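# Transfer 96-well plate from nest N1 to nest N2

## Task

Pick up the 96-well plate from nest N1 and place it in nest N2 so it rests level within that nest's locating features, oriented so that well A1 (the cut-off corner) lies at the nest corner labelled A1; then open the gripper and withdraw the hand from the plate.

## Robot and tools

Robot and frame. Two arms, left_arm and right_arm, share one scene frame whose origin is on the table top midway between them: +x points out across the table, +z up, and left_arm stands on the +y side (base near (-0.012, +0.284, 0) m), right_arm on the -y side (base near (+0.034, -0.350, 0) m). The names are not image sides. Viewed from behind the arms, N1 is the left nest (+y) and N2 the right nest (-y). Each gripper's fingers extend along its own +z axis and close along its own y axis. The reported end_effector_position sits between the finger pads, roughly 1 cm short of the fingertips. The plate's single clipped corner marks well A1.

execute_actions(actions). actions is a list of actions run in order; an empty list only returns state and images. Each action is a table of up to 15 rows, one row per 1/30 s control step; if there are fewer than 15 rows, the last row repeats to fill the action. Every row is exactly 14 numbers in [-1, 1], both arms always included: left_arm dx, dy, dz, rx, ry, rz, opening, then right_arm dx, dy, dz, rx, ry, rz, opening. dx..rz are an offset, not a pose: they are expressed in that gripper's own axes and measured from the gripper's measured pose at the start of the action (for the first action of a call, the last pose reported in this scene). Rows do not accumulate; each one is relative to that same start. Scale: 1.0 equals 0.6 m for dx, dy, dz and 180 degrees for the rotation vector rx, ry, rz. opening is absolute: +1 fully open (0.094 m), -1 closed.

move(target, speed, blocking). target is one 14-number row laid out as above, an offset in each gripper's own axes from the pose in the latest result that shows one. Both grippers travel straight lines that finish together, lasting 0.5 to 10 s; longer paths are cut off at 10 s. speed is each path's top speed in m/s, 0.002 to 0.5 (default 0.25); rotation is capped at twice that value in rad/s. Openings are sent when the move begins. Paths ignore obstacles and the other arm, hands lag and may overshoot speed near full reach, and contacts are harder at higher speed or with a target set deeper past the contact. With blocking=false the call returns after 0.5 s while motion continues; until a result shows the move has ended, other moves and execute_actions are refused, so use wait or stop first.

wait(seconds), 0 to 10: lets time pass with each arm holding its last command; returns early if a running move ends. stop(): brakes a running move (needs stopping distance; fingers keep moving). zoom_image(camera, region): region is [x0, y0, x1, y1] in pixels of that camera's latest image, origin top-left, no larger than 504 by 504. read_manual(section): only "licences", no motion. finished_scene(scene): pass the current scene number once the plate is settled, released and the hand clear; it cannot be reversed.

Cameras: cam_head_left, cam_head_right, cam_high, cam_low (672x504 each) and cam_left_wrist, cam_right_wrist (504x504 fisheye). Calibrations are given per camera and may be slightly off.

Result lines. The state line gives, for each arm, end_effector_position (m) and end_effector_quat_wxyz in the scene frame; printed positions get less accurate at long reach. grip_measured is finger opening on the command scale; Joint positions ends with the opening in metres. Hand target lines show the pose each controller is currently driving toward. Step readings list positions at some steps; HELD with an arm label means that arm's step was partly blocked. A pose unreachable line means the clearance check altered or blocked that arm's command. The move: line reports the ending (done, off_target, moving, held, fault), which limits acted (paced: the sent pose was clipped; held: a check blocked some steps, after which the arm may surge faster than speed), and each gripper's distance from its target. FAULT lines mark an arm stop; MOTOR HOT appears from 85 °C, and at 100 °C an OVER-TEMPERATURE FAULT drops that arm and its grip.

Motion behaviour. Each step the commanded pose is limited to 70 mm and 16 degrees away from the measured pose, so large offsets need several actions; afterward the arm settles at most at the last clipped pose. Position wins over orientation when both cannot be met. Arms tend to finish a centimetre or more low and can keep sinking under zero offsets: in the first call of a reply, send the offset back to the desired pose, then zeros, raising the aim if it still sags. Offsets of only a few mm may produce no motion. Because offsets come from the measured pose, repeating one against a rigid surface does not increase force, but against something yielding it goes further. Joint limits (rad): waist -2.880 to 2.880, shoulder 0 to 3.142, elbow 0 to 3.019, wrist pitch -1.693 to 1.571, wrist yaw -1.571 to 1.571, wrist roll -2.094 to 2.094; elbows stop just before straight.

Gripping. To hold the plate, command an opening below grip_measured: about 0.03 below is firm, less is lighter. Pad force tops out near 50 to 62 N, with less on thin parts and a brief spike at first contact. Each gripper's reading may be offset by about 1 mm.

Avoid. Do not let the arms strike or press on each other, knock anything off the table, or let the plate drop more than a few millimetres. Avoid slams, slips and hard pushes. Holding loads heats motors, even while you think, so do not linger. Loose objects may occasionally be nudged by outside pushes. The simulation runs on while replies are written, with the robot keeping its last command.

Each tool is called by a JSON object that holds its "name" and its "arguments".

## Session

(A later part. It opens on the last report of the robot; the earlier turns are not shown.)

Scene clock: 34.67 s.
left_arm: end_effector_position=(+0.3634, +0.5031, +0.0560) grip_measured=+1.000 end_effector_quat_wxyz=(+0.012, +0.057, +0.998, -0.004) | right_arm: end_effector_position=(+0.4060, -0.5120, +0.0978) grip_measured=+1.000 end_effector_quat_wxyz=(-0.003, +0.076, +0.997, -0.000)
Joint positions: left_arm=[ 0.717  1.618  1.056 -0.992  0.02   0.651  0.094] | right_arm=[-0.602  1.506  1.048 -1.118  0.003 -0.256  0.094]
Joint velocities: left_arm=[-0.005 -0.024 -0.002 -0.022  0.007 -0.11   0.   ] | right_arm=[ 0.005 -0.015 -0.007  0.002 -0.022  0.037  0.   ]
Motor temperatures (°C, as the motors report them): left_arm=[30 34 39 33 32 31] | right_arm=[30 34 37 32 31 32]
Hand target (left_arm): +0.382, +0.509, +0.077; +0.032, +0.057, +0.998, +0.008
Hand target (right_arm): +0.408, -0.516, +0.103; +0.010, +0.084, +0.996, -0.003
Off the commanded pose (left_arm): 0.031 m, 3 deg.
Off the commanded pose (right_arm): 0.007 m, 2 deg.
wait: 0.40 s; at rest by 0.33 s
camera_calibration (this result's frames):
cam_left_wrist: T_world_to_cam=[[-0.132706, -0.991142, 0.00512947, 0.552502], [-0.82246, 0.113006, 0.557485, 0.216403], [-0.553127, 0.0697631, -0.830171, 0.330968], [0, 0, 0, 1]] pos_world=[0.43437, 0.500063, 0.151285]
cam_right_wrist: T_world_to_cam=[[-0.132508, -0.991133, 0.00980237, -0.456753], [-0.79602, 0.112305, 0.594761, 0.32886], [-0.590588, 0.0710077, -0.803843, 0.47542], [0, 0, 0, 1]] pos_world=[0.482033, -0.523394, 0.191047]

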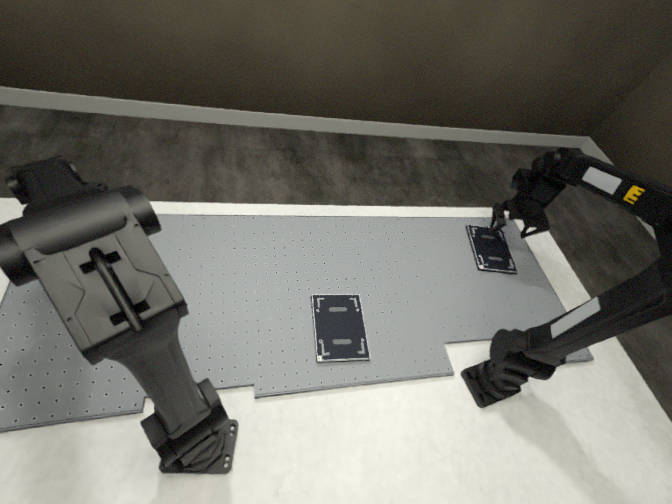

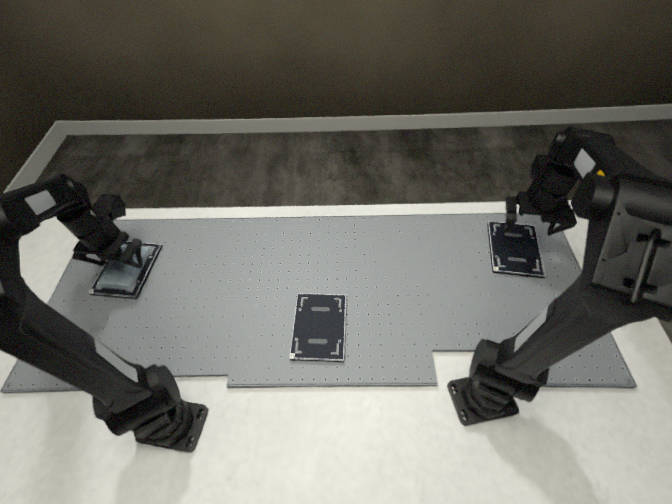

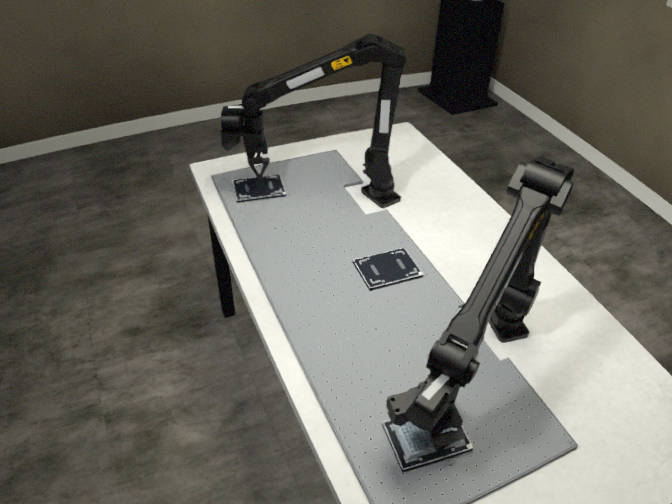

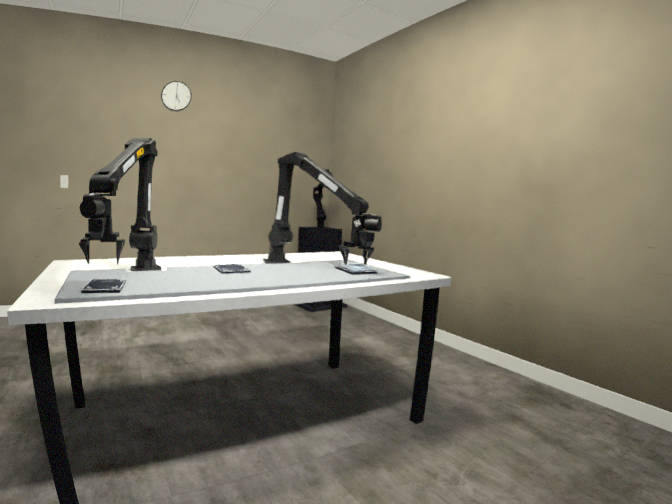

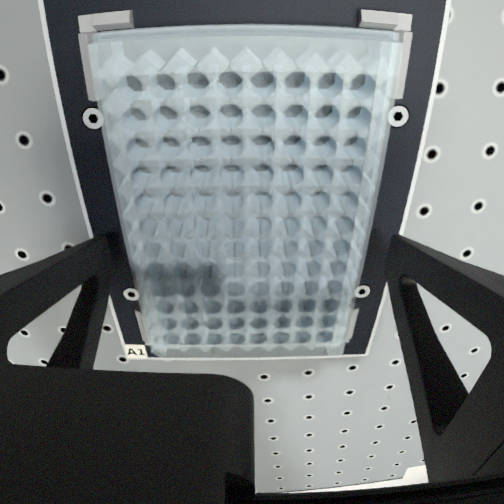

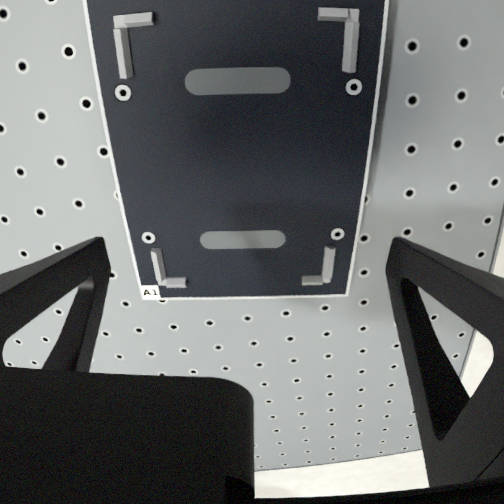

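{"name": "zoom_image", "arguments": {"camera": "cam_left_wrist", "region": [60, 0, 200, 140]}}

{"name": "zoom_image", "arguments": {"camera": "cam_left_wrist", "region": [298, 0, 438, 140]}}

{"name": "zoom_image", "arguments": {"camera": "cam_left_wrist", "region": [80, 220, 220, 360]}}

{"name": "zoom_image", "arguments": {"camera": "cam_left_wrist", "region": [278, 220, 418, 360]}}

{"name": "zoom_image", "arguments": {"camera": "cam_right_wrist", "region": [90, 0, 230, 140]}}

{"name": "zoom_image", "arguments": {"camera": "cam_right_wrist", "region": [260, 0, 400, 140]}}

{"name": "zoom_image", "arguments": {"camera": "cam_right_wrist", "region": [110, 190, 250, 330]}}

{"name": "zoom_image", "arguments": {"camera": "cam_right_wrist", "region": [250, 190, 390, 330]}}

Region (60, 0, 200, 140) of cam_left_wrist's 504x504 image, scaled by 3.600, with more detail than that image has.

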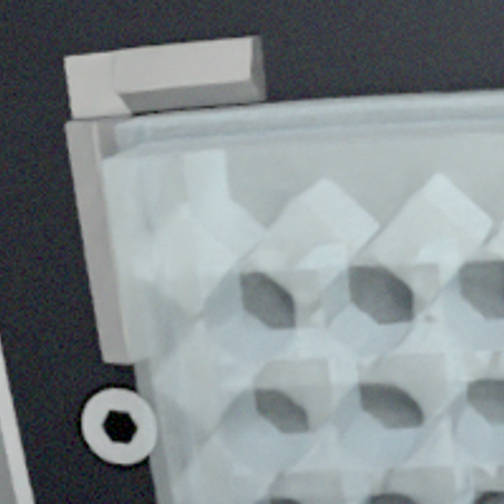

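Region (298, 0, 438, 140) of cam_left_wrist's 504x504 image, scaled by 3.600, with more detail than that image has.

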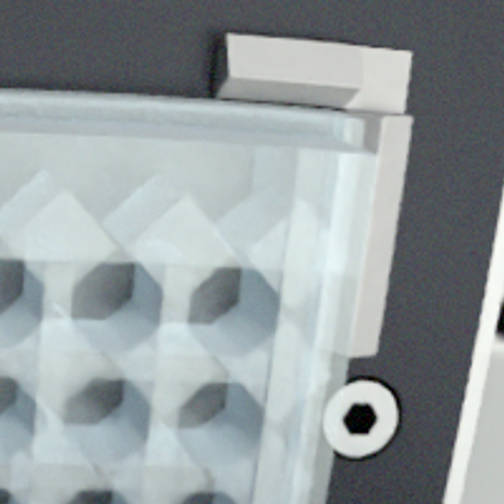

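Region (80, 220, 220, 360) of cam_left_wrist's 504x504 image, scaled by 3.600, with more detail than that image has.

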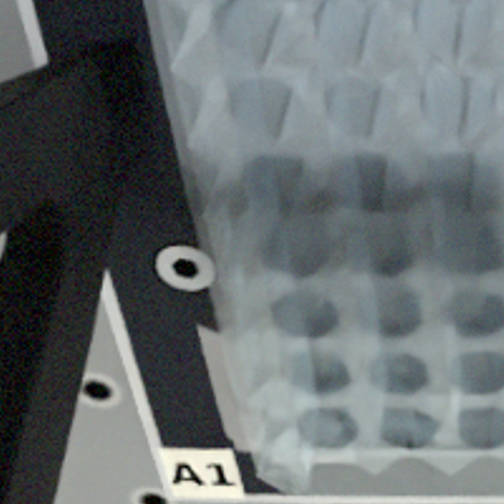

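Region (278, 220, 418, 360) of cam_left_wrist's 504x504 image, scaled by 3.600, with more detail than that image has.

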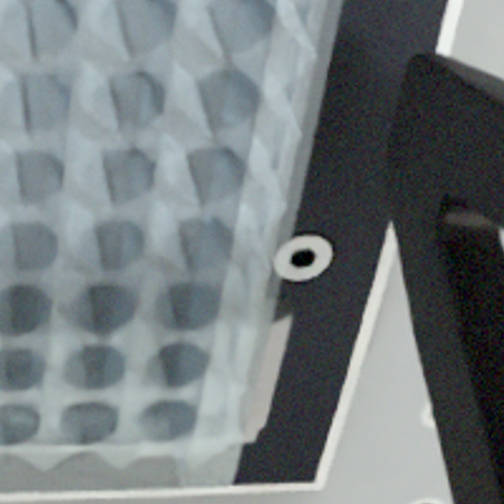

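Region (90, 0, 230, 140) of cam_right_wrist's 504x504 image, scaled by 3.600, with more detail than that image has.

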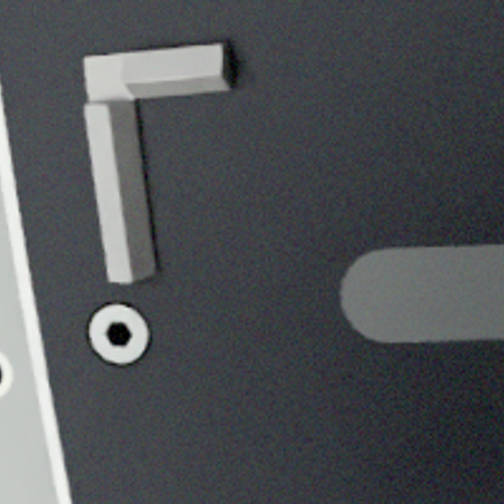

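Region (260, 0, 400, 140) of cam_right_wrist's 504x504 image, scaled by 3.600, with more detail than that image has.

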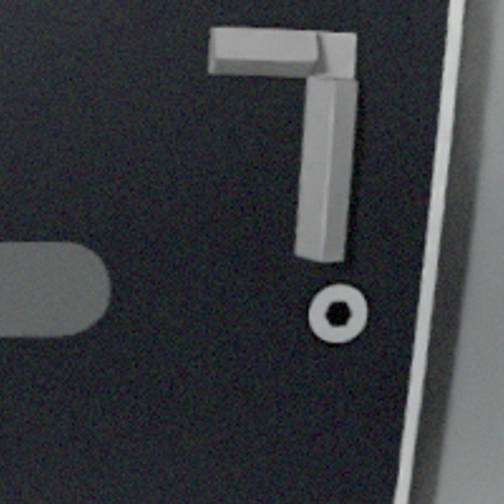

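Region (110, 190, 250, 330) of cam_right_wrist's 504x504 image, scaled by 3.600, with more detail than that image has.

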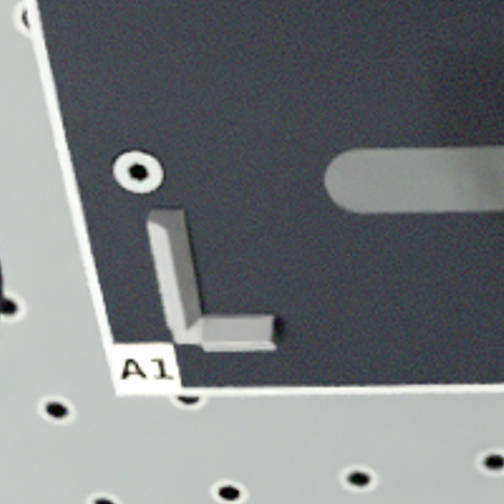

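Region (250, 190, 390, 330) of cam_right_wrist's 504x504 image, scaled by 3.600, with more detail than that image has.

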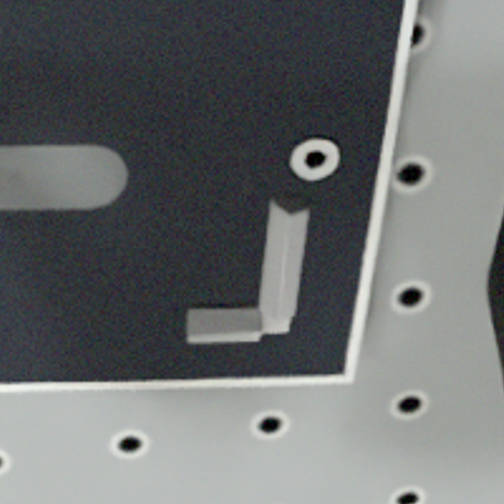

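{"name": "execute_actions", "arguments": {"actions": [[
[-0.0259,0.011,-0.0268,-0.0073,-0.0096,0,1,-0.004,-0.004,-0.008,0,-0.004,0.002,1],
[-0.0197,0.0092,-0.0197,-0.0064,-0.0083,0,1,-0.004,-0.003,-0.008,0,-0.003,0.002,1],
[-0.0148,0.0073,-0.0131,-0.0056,-0.0073,0,1,-0.004,-0.002,-0.008,0,-0.003,0.001,1],
[-0.0103,0.0058,-0.0077,-0.0048,-0.0063,0,1,-0.004,-0.002,-0.008,0,-0.003,0,1],
[-0.0069,0.0052,-0.0038,-0.0043,-0.0056,0,1,-0.004,-0.002,-0.008,0,-0.003,0,1],
[-0.0049,0.0036,-0.0011,-0.0039,-0.0051,0,1,-0.004,-0.002,-0.008,0,-0.003,0,1],
[-0.004,0.0031,0.001,-0.0041,-0.0053,0,1,-0.004,-0.002,-0.008,0,-0.003,0,1],
[-0.0039,0.003,0.0032,-0.0046,-0.0061,0,1,-0.004,-0.002,-0.008,0,-0.003,0,1],
[-0.0041,0.0032,0.0053,-0.0054,-0.0071,0,1,-0.004,-0.002,-0.008,0,-0.003,0,1],
[-0.0042,0.0034,0.0074,-0.0062,-0.0081,0,1,-0.004,-0.002,-0.008,0,-0.003,0,1],
[-0.0047,0.0038,0.009,-0.007,-0.0091,0,1,-0.004,-0.002,-0.008,0,-0.003,0,1],
[-0.0048,0.0039,0.0106,-0.0075,-0.0099,0,1,-0.004,-0.002,-0.008,0,-0.003,0,1],
[-0.0049,0.004,0.0117,-0.0079,-0.0104,0,1,-0.004,-0.002,-0.008,0,-0.003,0,1],
[-0.0049,0.0041,0.0125,-0.0082,-0.0107,0,1,-0.004,-0.002,-0.008,0,-0.003,0,1],
[-0.0049,0.0041,0.0127,-0.0084,-0.0109,0,1,-0.004,-0.002,-0.008,0,-0.003,0,1]
]]}}

{"name": "wait", "arguments": {"seconds": 0.3}}

Scene clock: 42.53 s.
left_arm: end_effector_position=(+0.3639, +0.5034, +0.0490) grip_measured=+1.000 end_effector_quat_wxyz=(+0.021, +0.056, +0.998, +0.002) | right_arm: end_effector_position=(+0.4060, -0.5120, +0.0978) grip_measured=+1.000 end_effector_quat_wxyz=(-0.003, +0.077, +0.997, -0.000)
Joint positions: left_arm=[ 0.717  1.618  1.034 -0.949  0.02   0.65   0.094] | right_arm=[-0.602  1.506  1.048 -1.118  0.003 -0.255  0.094]
Joint velocities: left_arm=[-0.015 -0.005 -0.066  0.09  -0.051 -0.037  0.   ] | right_arm=[-0.015 -0.005 -0.007  0.017  0.066  0.051  0.   ]
Motor temperatures (°C, as the motors report them): left_arm=[30 34 39 33 32 31] | right_arm=[30 34 36 32 31 32]
Hand target (left_arm): +0.367, +0.505, +0.049; +0.030, +0.056, +0.998, +0.009
Hand target (right_arm): +0.408, -0.514, +0.103; +0.001, +0.076, +0.997, -0.001
Off the commanded pose (left_arm): 0.003 m, 1 deg.
Off the commanded pose (right_arm): 0.005 m, 1 deg.
Step readings (end_effector_position):
0: left_arm (+0.3634, +0.5031, +0.0560) | right_arm (+0.4060, -0.5120, +0.0978)
1: left_arm (+0.3634, +0.5031, +0.0560) | right_arm (+0.4060, -0.5120, +0.0978)
2: left_arm (+0.3634, +0.5031, +0.0560) | right_arm (+0.4060, -0.5120, +0.0978)
4: left_arm (+0.3634, +0.5031, +0.0560) | right_arm (+0.4060, -0.5120, +0.0978)
8: left_arm (+0.3640, +0.5035, +0.0557) | right_arm (+0.4060, -0.5120, +0.0978)
15: end_effector_position above
camera_calibration (this result's frames):
cam_left_wrist: T_world_to_cam=[[-0.131926, -0.991228, -0.00788126, 0.553288], [-0.832465, 0.106472, 0.543752, 0.228258], [-0.538143, 0.0782958, -0.839209, 0.316131], [0, 0, 0, 1]] pos_world=[0.433133, 0.49938, 0.145545]
cam_right_wrist: T_world_to_cam=[[-0.13402, -0.99093, 0.0098129, -0.456036], [-0.795847, 0.113526, 0.59476, 0.329415], [-0.590479, 0.0719003, -0.803844, 0.475832], [0, 0, 0, 1]] pos_world=[0.482015, -0.523509, 0.191047]

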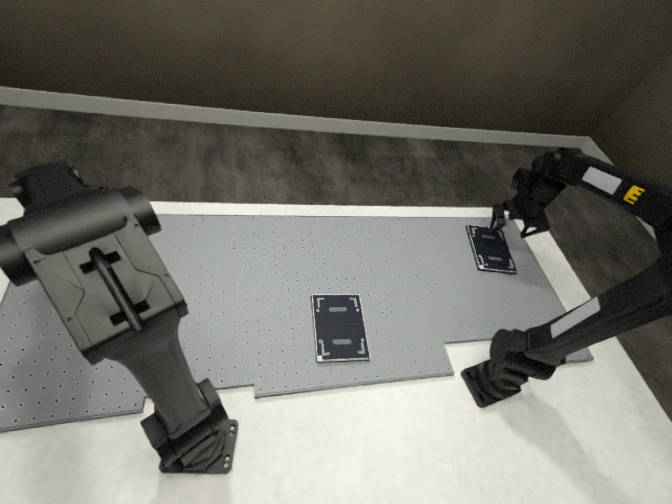

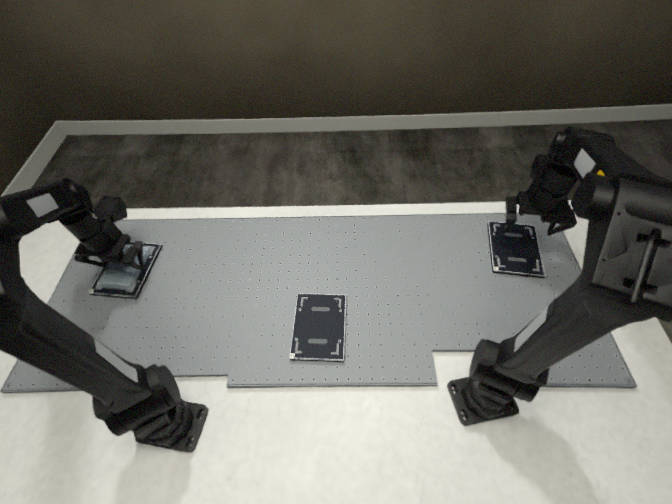

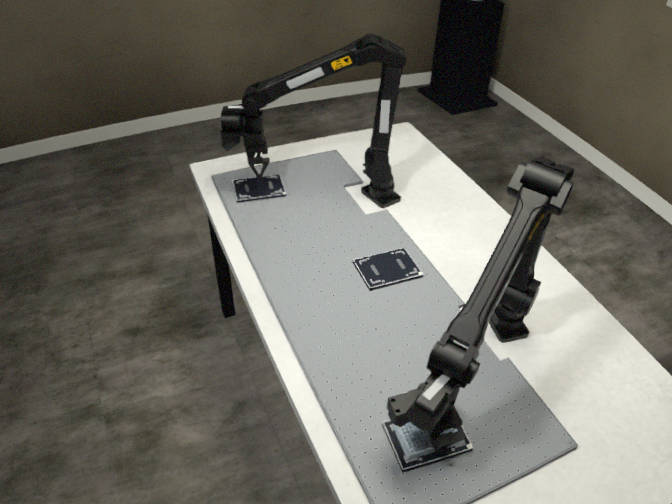

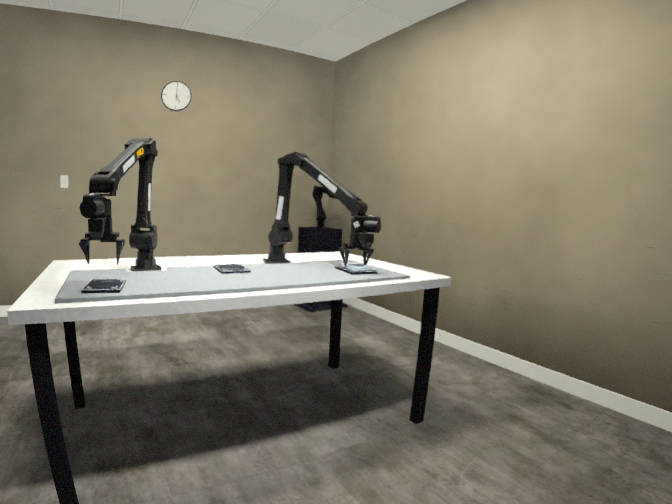

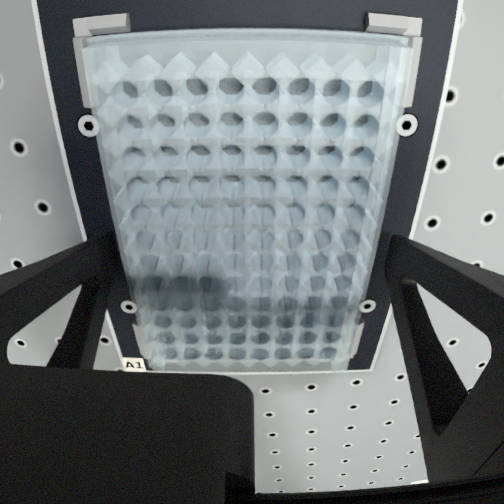

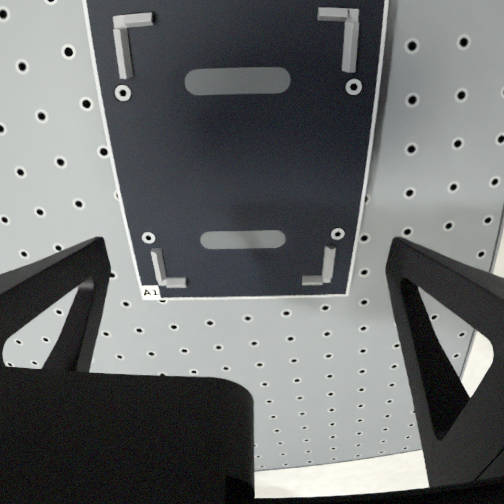

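Scene clock: 42.83 s.
left_arm: end_effector_position=(+0.3640, +0.5035, +0.0481) grip_measured=+1.000 end_effector_quat_wxyz=(+0.022, +0.056, +0.998, +0.003) | right_arm: end_effector_position=(+0.4060, -0.5120, +0.0978) grip_measured=+1.000 end_effector_quat_wxyz=(-0.003, +0.077, +0.997, -0.000)
Joint positions: left_arm=[ 0.717  1.618  1.031 -0.943  0.02   0.65   0.094] | right_arm=[-0.602  1.506  1.048 -1.118  0.003 -0.255  0.094]
Joint velocities: left_arm=[ 0.005 -0.015 -0.002 -0.012 -0.007  0.007  0.   ] | right_arm=[-0.015  0.005  0.002  0.007 -0.007 -0.022  0.   ]
Motor temperatures (°C, as the motors report them): left_arm=[30 34 39 33 32 31] | right_arm=[30 34 36 32 31 32]
Hand target (left_arm): +0.367, +0.505, +0.049; +0.030, +0.056, +0.998, +0.009
Hand target (right_arm): +0.408, -0.514, +0.103; +0.001, +0.076, +0.997, -0.001
Off the commanded pose (left_arm): 0.003 m, 1 deg.
Off the commanded pose (right_arm): 0.005 m, 1 deg.
wait: 0.30 s; at rest by 0.17 s
camera_calibration (this result's frames):
cam_left_wrist: T_world_to_cam=[[-0.131903, -0.991214, -0.00977635, 0.553421], [-0.833887, 0.105624, 0.541734, 0.229881], [-0.535942, 0.0796085, -0.840493, 0.313984], [0, 0, 0, 1]] pos_world=[0.43297, 0.499283, 0.144777]
cam_right_wrist: T_world_to_cam=[[-0.13402, -0.99093, 0.0098129, -0.456036], [-0.795847, 0.113526, 0.59476, 0.329415], [-0.590479, 0.0719003, -0.803844, 0.475832], [0, 0, 0, 1]] pos_world=[0.482015, -0.523509, 0.191047]

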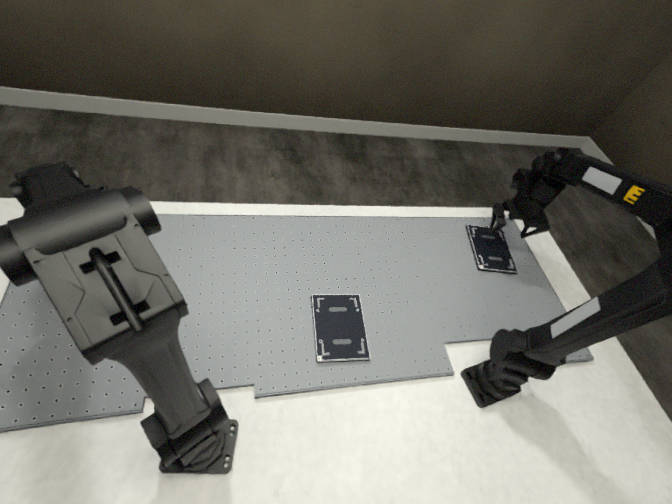

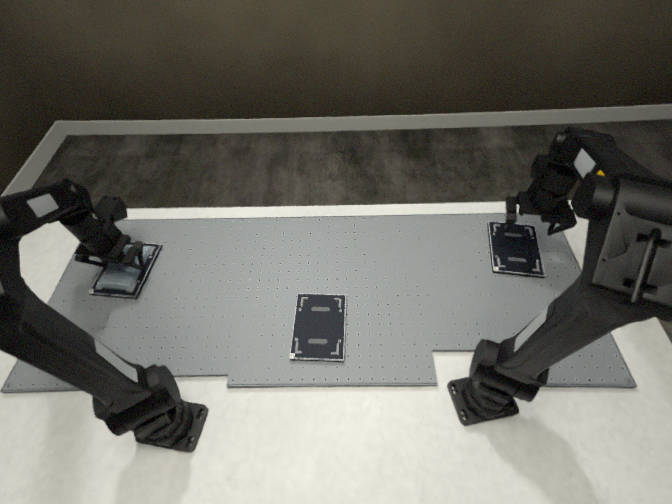

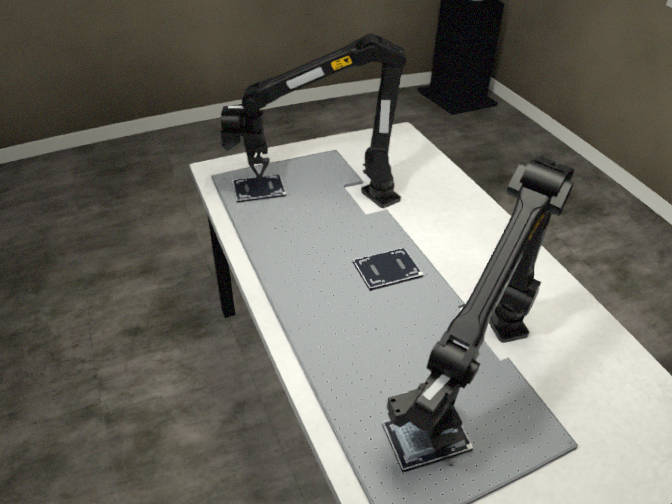

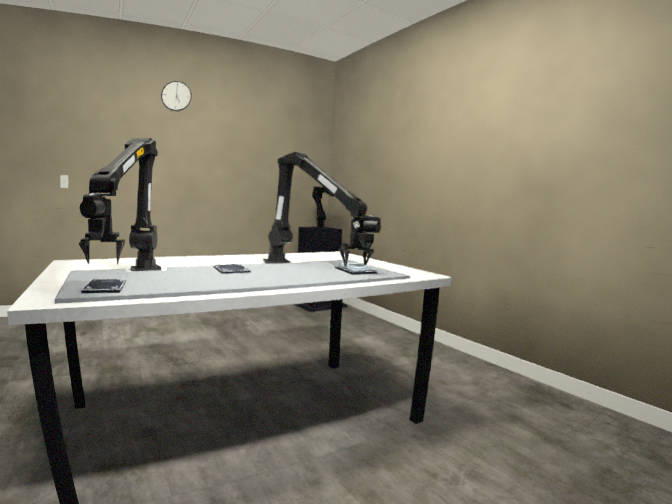

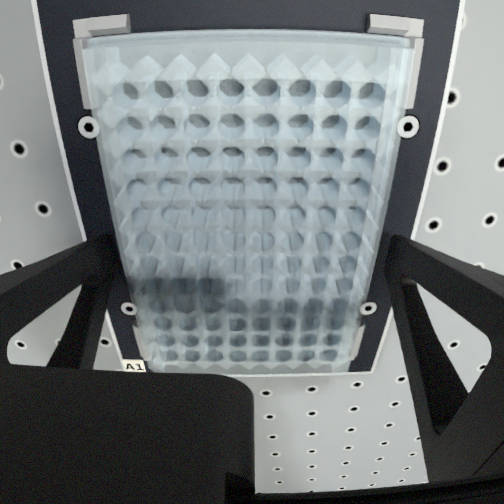

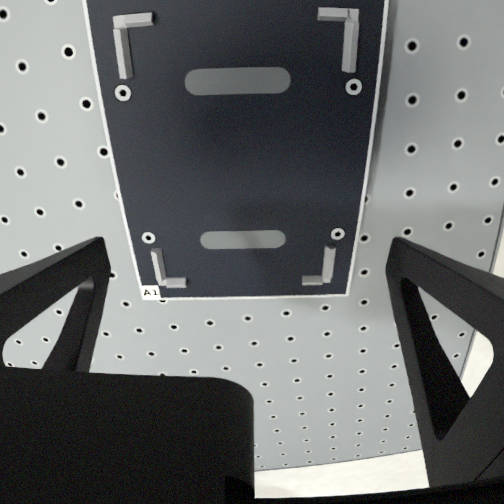

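{"name": "execute_actions", "arguments": {"actions": [[
[-0.0042,0.0033,0.0000,-0.0039,-0.0051,0,0.96,-0.004,-0.002,-0.008,0,-0.003,0,1],
[-0.0043,0.0033,0.0005,-0.0041,-0.0053,0,0.92,-0.004,-0.002,-0.008,0,-0.003,0,1],
[-0.0040,0.0031,0.0013,-0.0042,-0.0054,0,0.88,-0.004,-0.002,-0.008,0,-0.003,0,1],
[-0.0038,0.0030,0.0021,-0.0043,-0.0056,0,0.85,-0.004,-0.002,-0.008,0,-0.003,0,1],
[-0.0038,0.0030,0.0026,-0.0044,-0.0058,0,0.82,-0.004,-0.002,-0.008,0,-0.003,0,1],
[-0.0036,0.0028,0.0032,-0.0044,-0.0058,0,0.80,-0.004,-0.002,-0.008,0,-0.003,0,1],
[-0.0036,0.0028,0.0032,-0.0044,-0.0058,0,0.78,-0.004,-0.002,-0.008,0,-0.003,0,1],
[-0.0036,0.0028,0.0032,-0.0044,-0.0058,0,0.765,-0.004,-0.002,-0.008,0,-0.003,0,1],
[-0.0036,0.0028,0.0032,-0.0044,-0.0058,0,0.75,-0.004,-0.002,-0.008,0,-0.003,0,1],
[-0.0047,0.0036,0.0010,-0.0044,-0.0058,0,0.74,-0.004,-0.002,-0.008,0,-0.003,0,1],
[-0.0062,0.0047,-0.0011,-0.0046,-0.0061,0,0.73,-0.004,-0.002,-0.008,0,-0.003,0,1],
[-0.0076,0.0057,-0.0032,-0.0048,-0.0063,0,0.72,-0.004,-0.002,-0.008,0,-0.003,0,1],
[-0.0091,0.0068,-0.0054,-0.0050,-0.0066,0,0.705,-0.004,-0.002,-0.008,0,-0.003,0,1],
[-0.0105,0.0079,-0.0075,-0.0052,-0.0068,0,0.69,-0.004,-0.002,-0.008,0,-0.003,0,1],
[-0.0117,0.0087,-0.0091,-0.0054,-0.0071,0,0.68,-0.004,-0.002,-0.008,0,-0.003,0,1]
]]}}

Scene clock: 44.57 s.
left_arm: end_effector_position=(+0.3646, +0.5038, +0.0468) grip_measured=+0.704 end_effector_quat_wxyz=(+0.025, +0.056, +0.998, +0.005) | right_arm: end_effector_position=(+0.4060, -0.5120, +0.0978) grip_measured=+1.000 end_effector_quat_wxyz=(-0.003, +0.077, +0.997, -0.000)
Joint positions: left_arm=[ 0.717  1.618  1.026 -0.932  0.02   0.65   0.08 ] | right_arm=[-0.602  1.506  1.048 -1.118  0.003 -0.255  0.094]
Joint velocities: left_arm=[-0.005  0.005  0.007  0.017  0.007  0.095 -0.003] | right_arm=[-0.015 -0.015  0.022 -0.017  0.037 -0.022  0.   ]
Motor temperatures (°C, as the motors report them): left_arm=[30 34 38 33 32 31] | right_arm=[30 34 36 32 31 32]
Hand target (left_arm): +0.371, +0.508, +0.054; +0.034, +0.056, +0.998, +0.011
Hand target (right_arm): +0.408, -0.514, +0.103; +0.001, +0.077, +0.997, -0.001
Off the commanded pose (left_arm): 0.011 m, 1 deg.
Off the commanded pose (right_arm): 0.005 m, 1 deg.
Step readings (end_effector_position):
0: left_arm (+0.3640, +0.5035, +0.0481) | right_arm (+0.4060, -0.5120, +0.0978)
1: left_arm (+0.3640, +0.5035, +0.0481) | right_arm (+0.4060, -0.5120, +0.0978)
2: left_arm (+0.3642, +0.5036, +0.0481) | right_arm (+0.4060, -0.5120, +0.0978)
4: left_arm (+0.3649, +0.5040, +0.0481) | right_arm (+0.4060, -0.5120, +0.0978)
8: left_arm (+0.3652, +0.5042, +0.0473) | right_arm (+0.4060, -0.5120, +0.0978)
15: end_effector_position above
camera_calibration (this result's frames):
cam_left_wrist: T_world_to_cam=[[-0.131837, -0.991175, -0.0138031, 0.553989], [-0.836893, 0.103832, 0.537429, 0.23323], [-0.531253, 0.0824047, -0.843196, 0.310224], [0, 0, 0, 1]] pos_world=[0.433032, 0.49932, 0.143882]
cam_right_wrist: T_world_to_cam=[[-0.13402, -0.99093, 0.0098129, -0.456036], [-0.795847, 0.113526, 0.59476, 0.329415], [-0.590479, 0.0719003, -0.803844, 0.475832], [0, 0, 0, 1]] pos_world=[0.482015, -0.523509, 0.191047]

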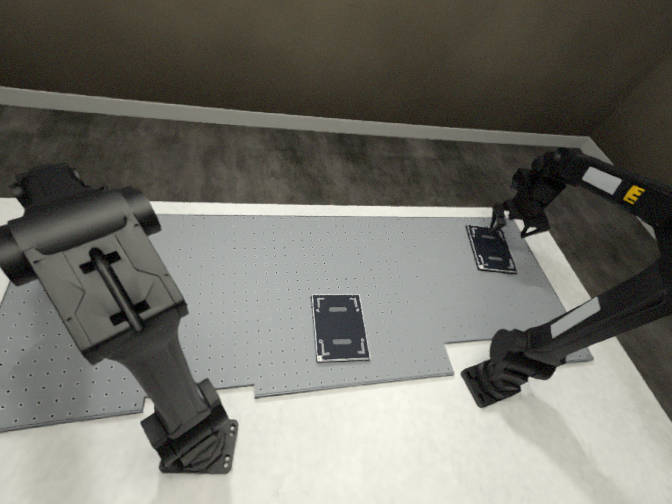

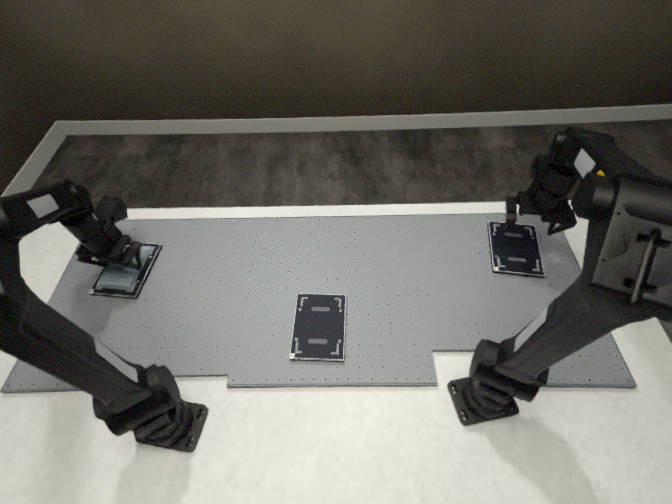

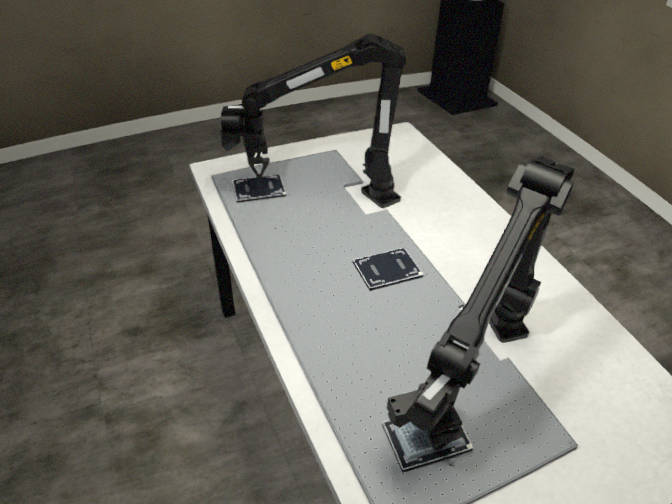

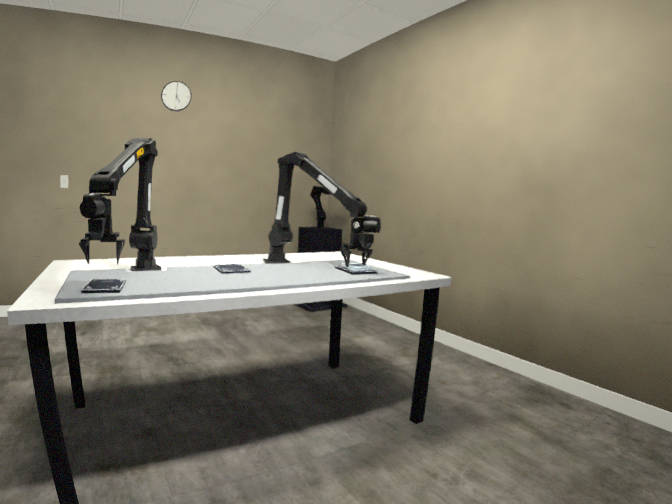

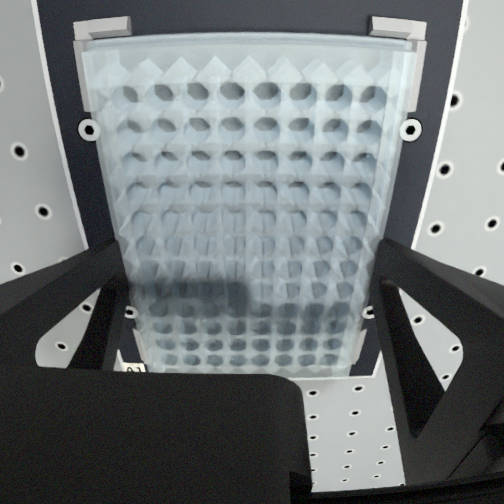

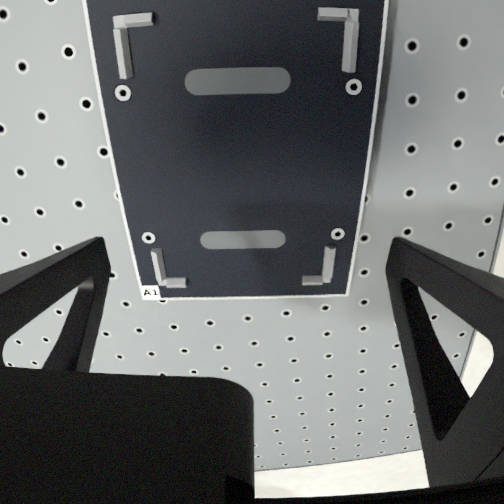

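{"name": "execute_actions", "arguments": {"actions": []}}

Scene clock: 44.67 s.
left_arm: end_effector_position=(+0.3646, +0.5038, +0.0468) grip_measured=+0.704 end_effector_quat_wxyz=(+0.025, +0.056, +0.998, +0.005) | right_arm: end_effector_position=(+0.4060, -0.5120, +0.0978) grip_measured=+1.000 end_effector_quat_wxyz=(-0.003, +0.077, +0.997, -0.000)
Joint positions: left_arm=[ 0.717  1.618  1.026 -0.932  0.02   0.65   0.08 ] | right_arm=[-0.602  1.506  1.048 -1.118  0.003 -0.255  0.094]
Joint velocities: left_arm=[-0.005 -0.005  0.007 -0.002 -0.007 -0.007 -0.001] | right_arm=[-0.024 -0.005  0.002 -0.017  0.022  0.037  0.   ]
Motor temperatures (°C, as the motors report them): left_arm=[30 34 38 33 32 31] | right_arm=[30 34 36 32 31 32]
Hand target (left_arm): +0.371, +0.508, +0.054; +0.034, +0.056, +0.998, +0.011
Hand target (right_arm): +0.408, -0.514, +0.103; +0.001, +0.077, +0.997, -0.001
Off the commanded pose (left_arm): 0.011 m, 1 deg.
Off the commanded pose (right_arm): 0.005 m, 1 deg.
camera_calibration (this result's frames):
cam_left_wrist: T_world_to_cam=[[-0.131837, -0.991175, -0.0138031, 0.553989], [-0.836893, 0.103832, 0.537429, 0.23323], [-0.531253, 0.0824047, -0.843196, 0.310224], [0, 0, 0, 1]] pos_world=[0.433032, 0.49932, 0.143882]
cam_right_wrist: T_world_to_cam=[[-0.13402, -0.99093, 0.0098129, -0.456036], [-0.795847, 0.113526, 0.59476, 0.329415], [-0.590479, 0.0719003, -0.803844, 0.475832], [0, 0, 0, 1]] pos_world=[0.482015, -0.523509, 0.191047]

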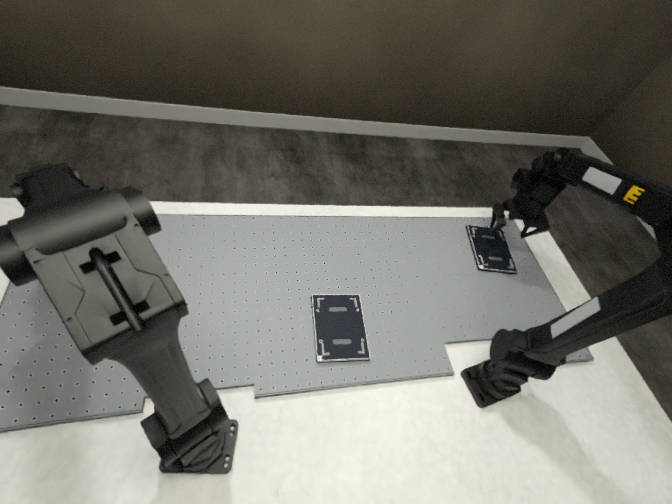

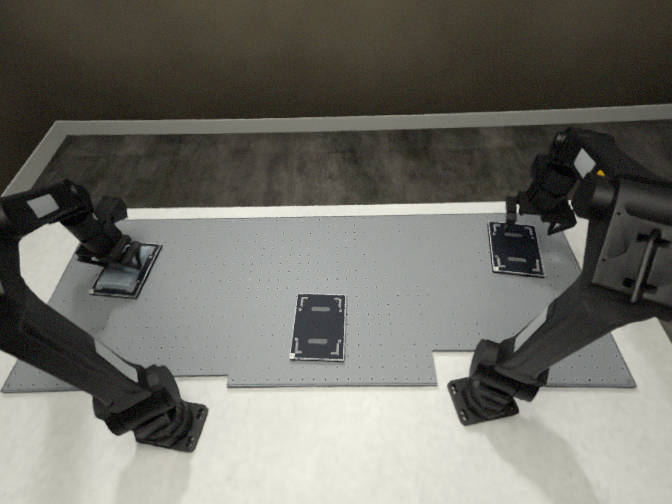

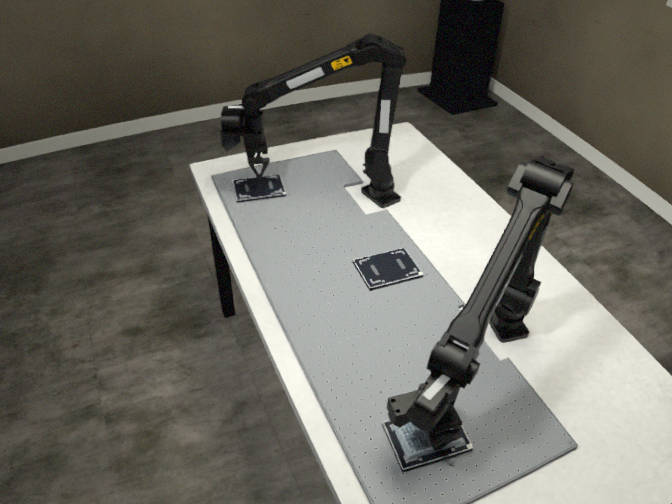

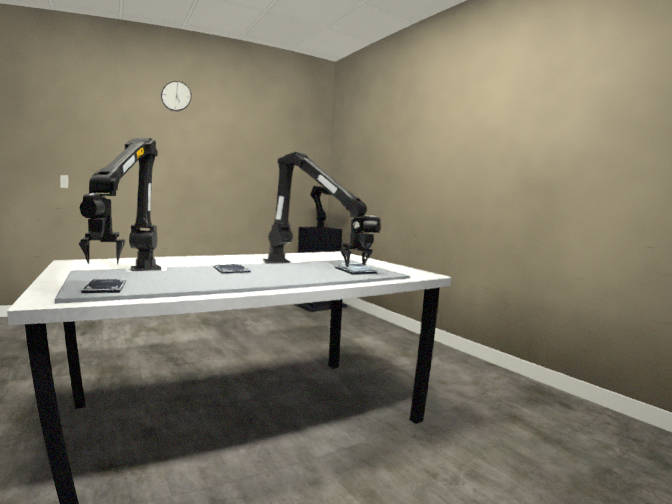

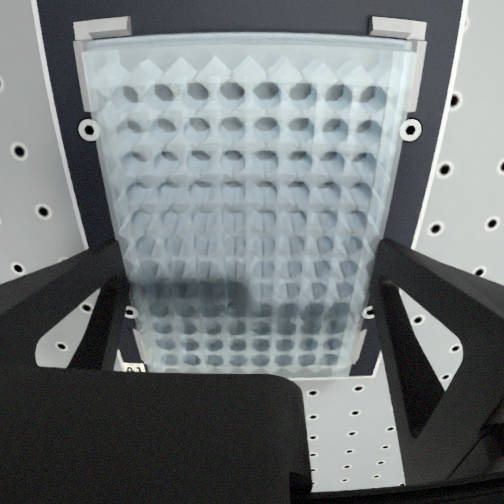

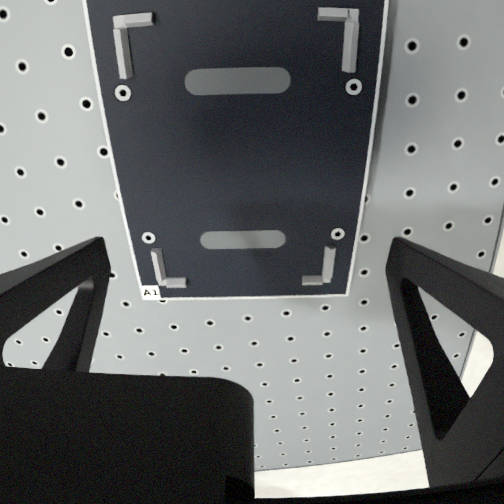

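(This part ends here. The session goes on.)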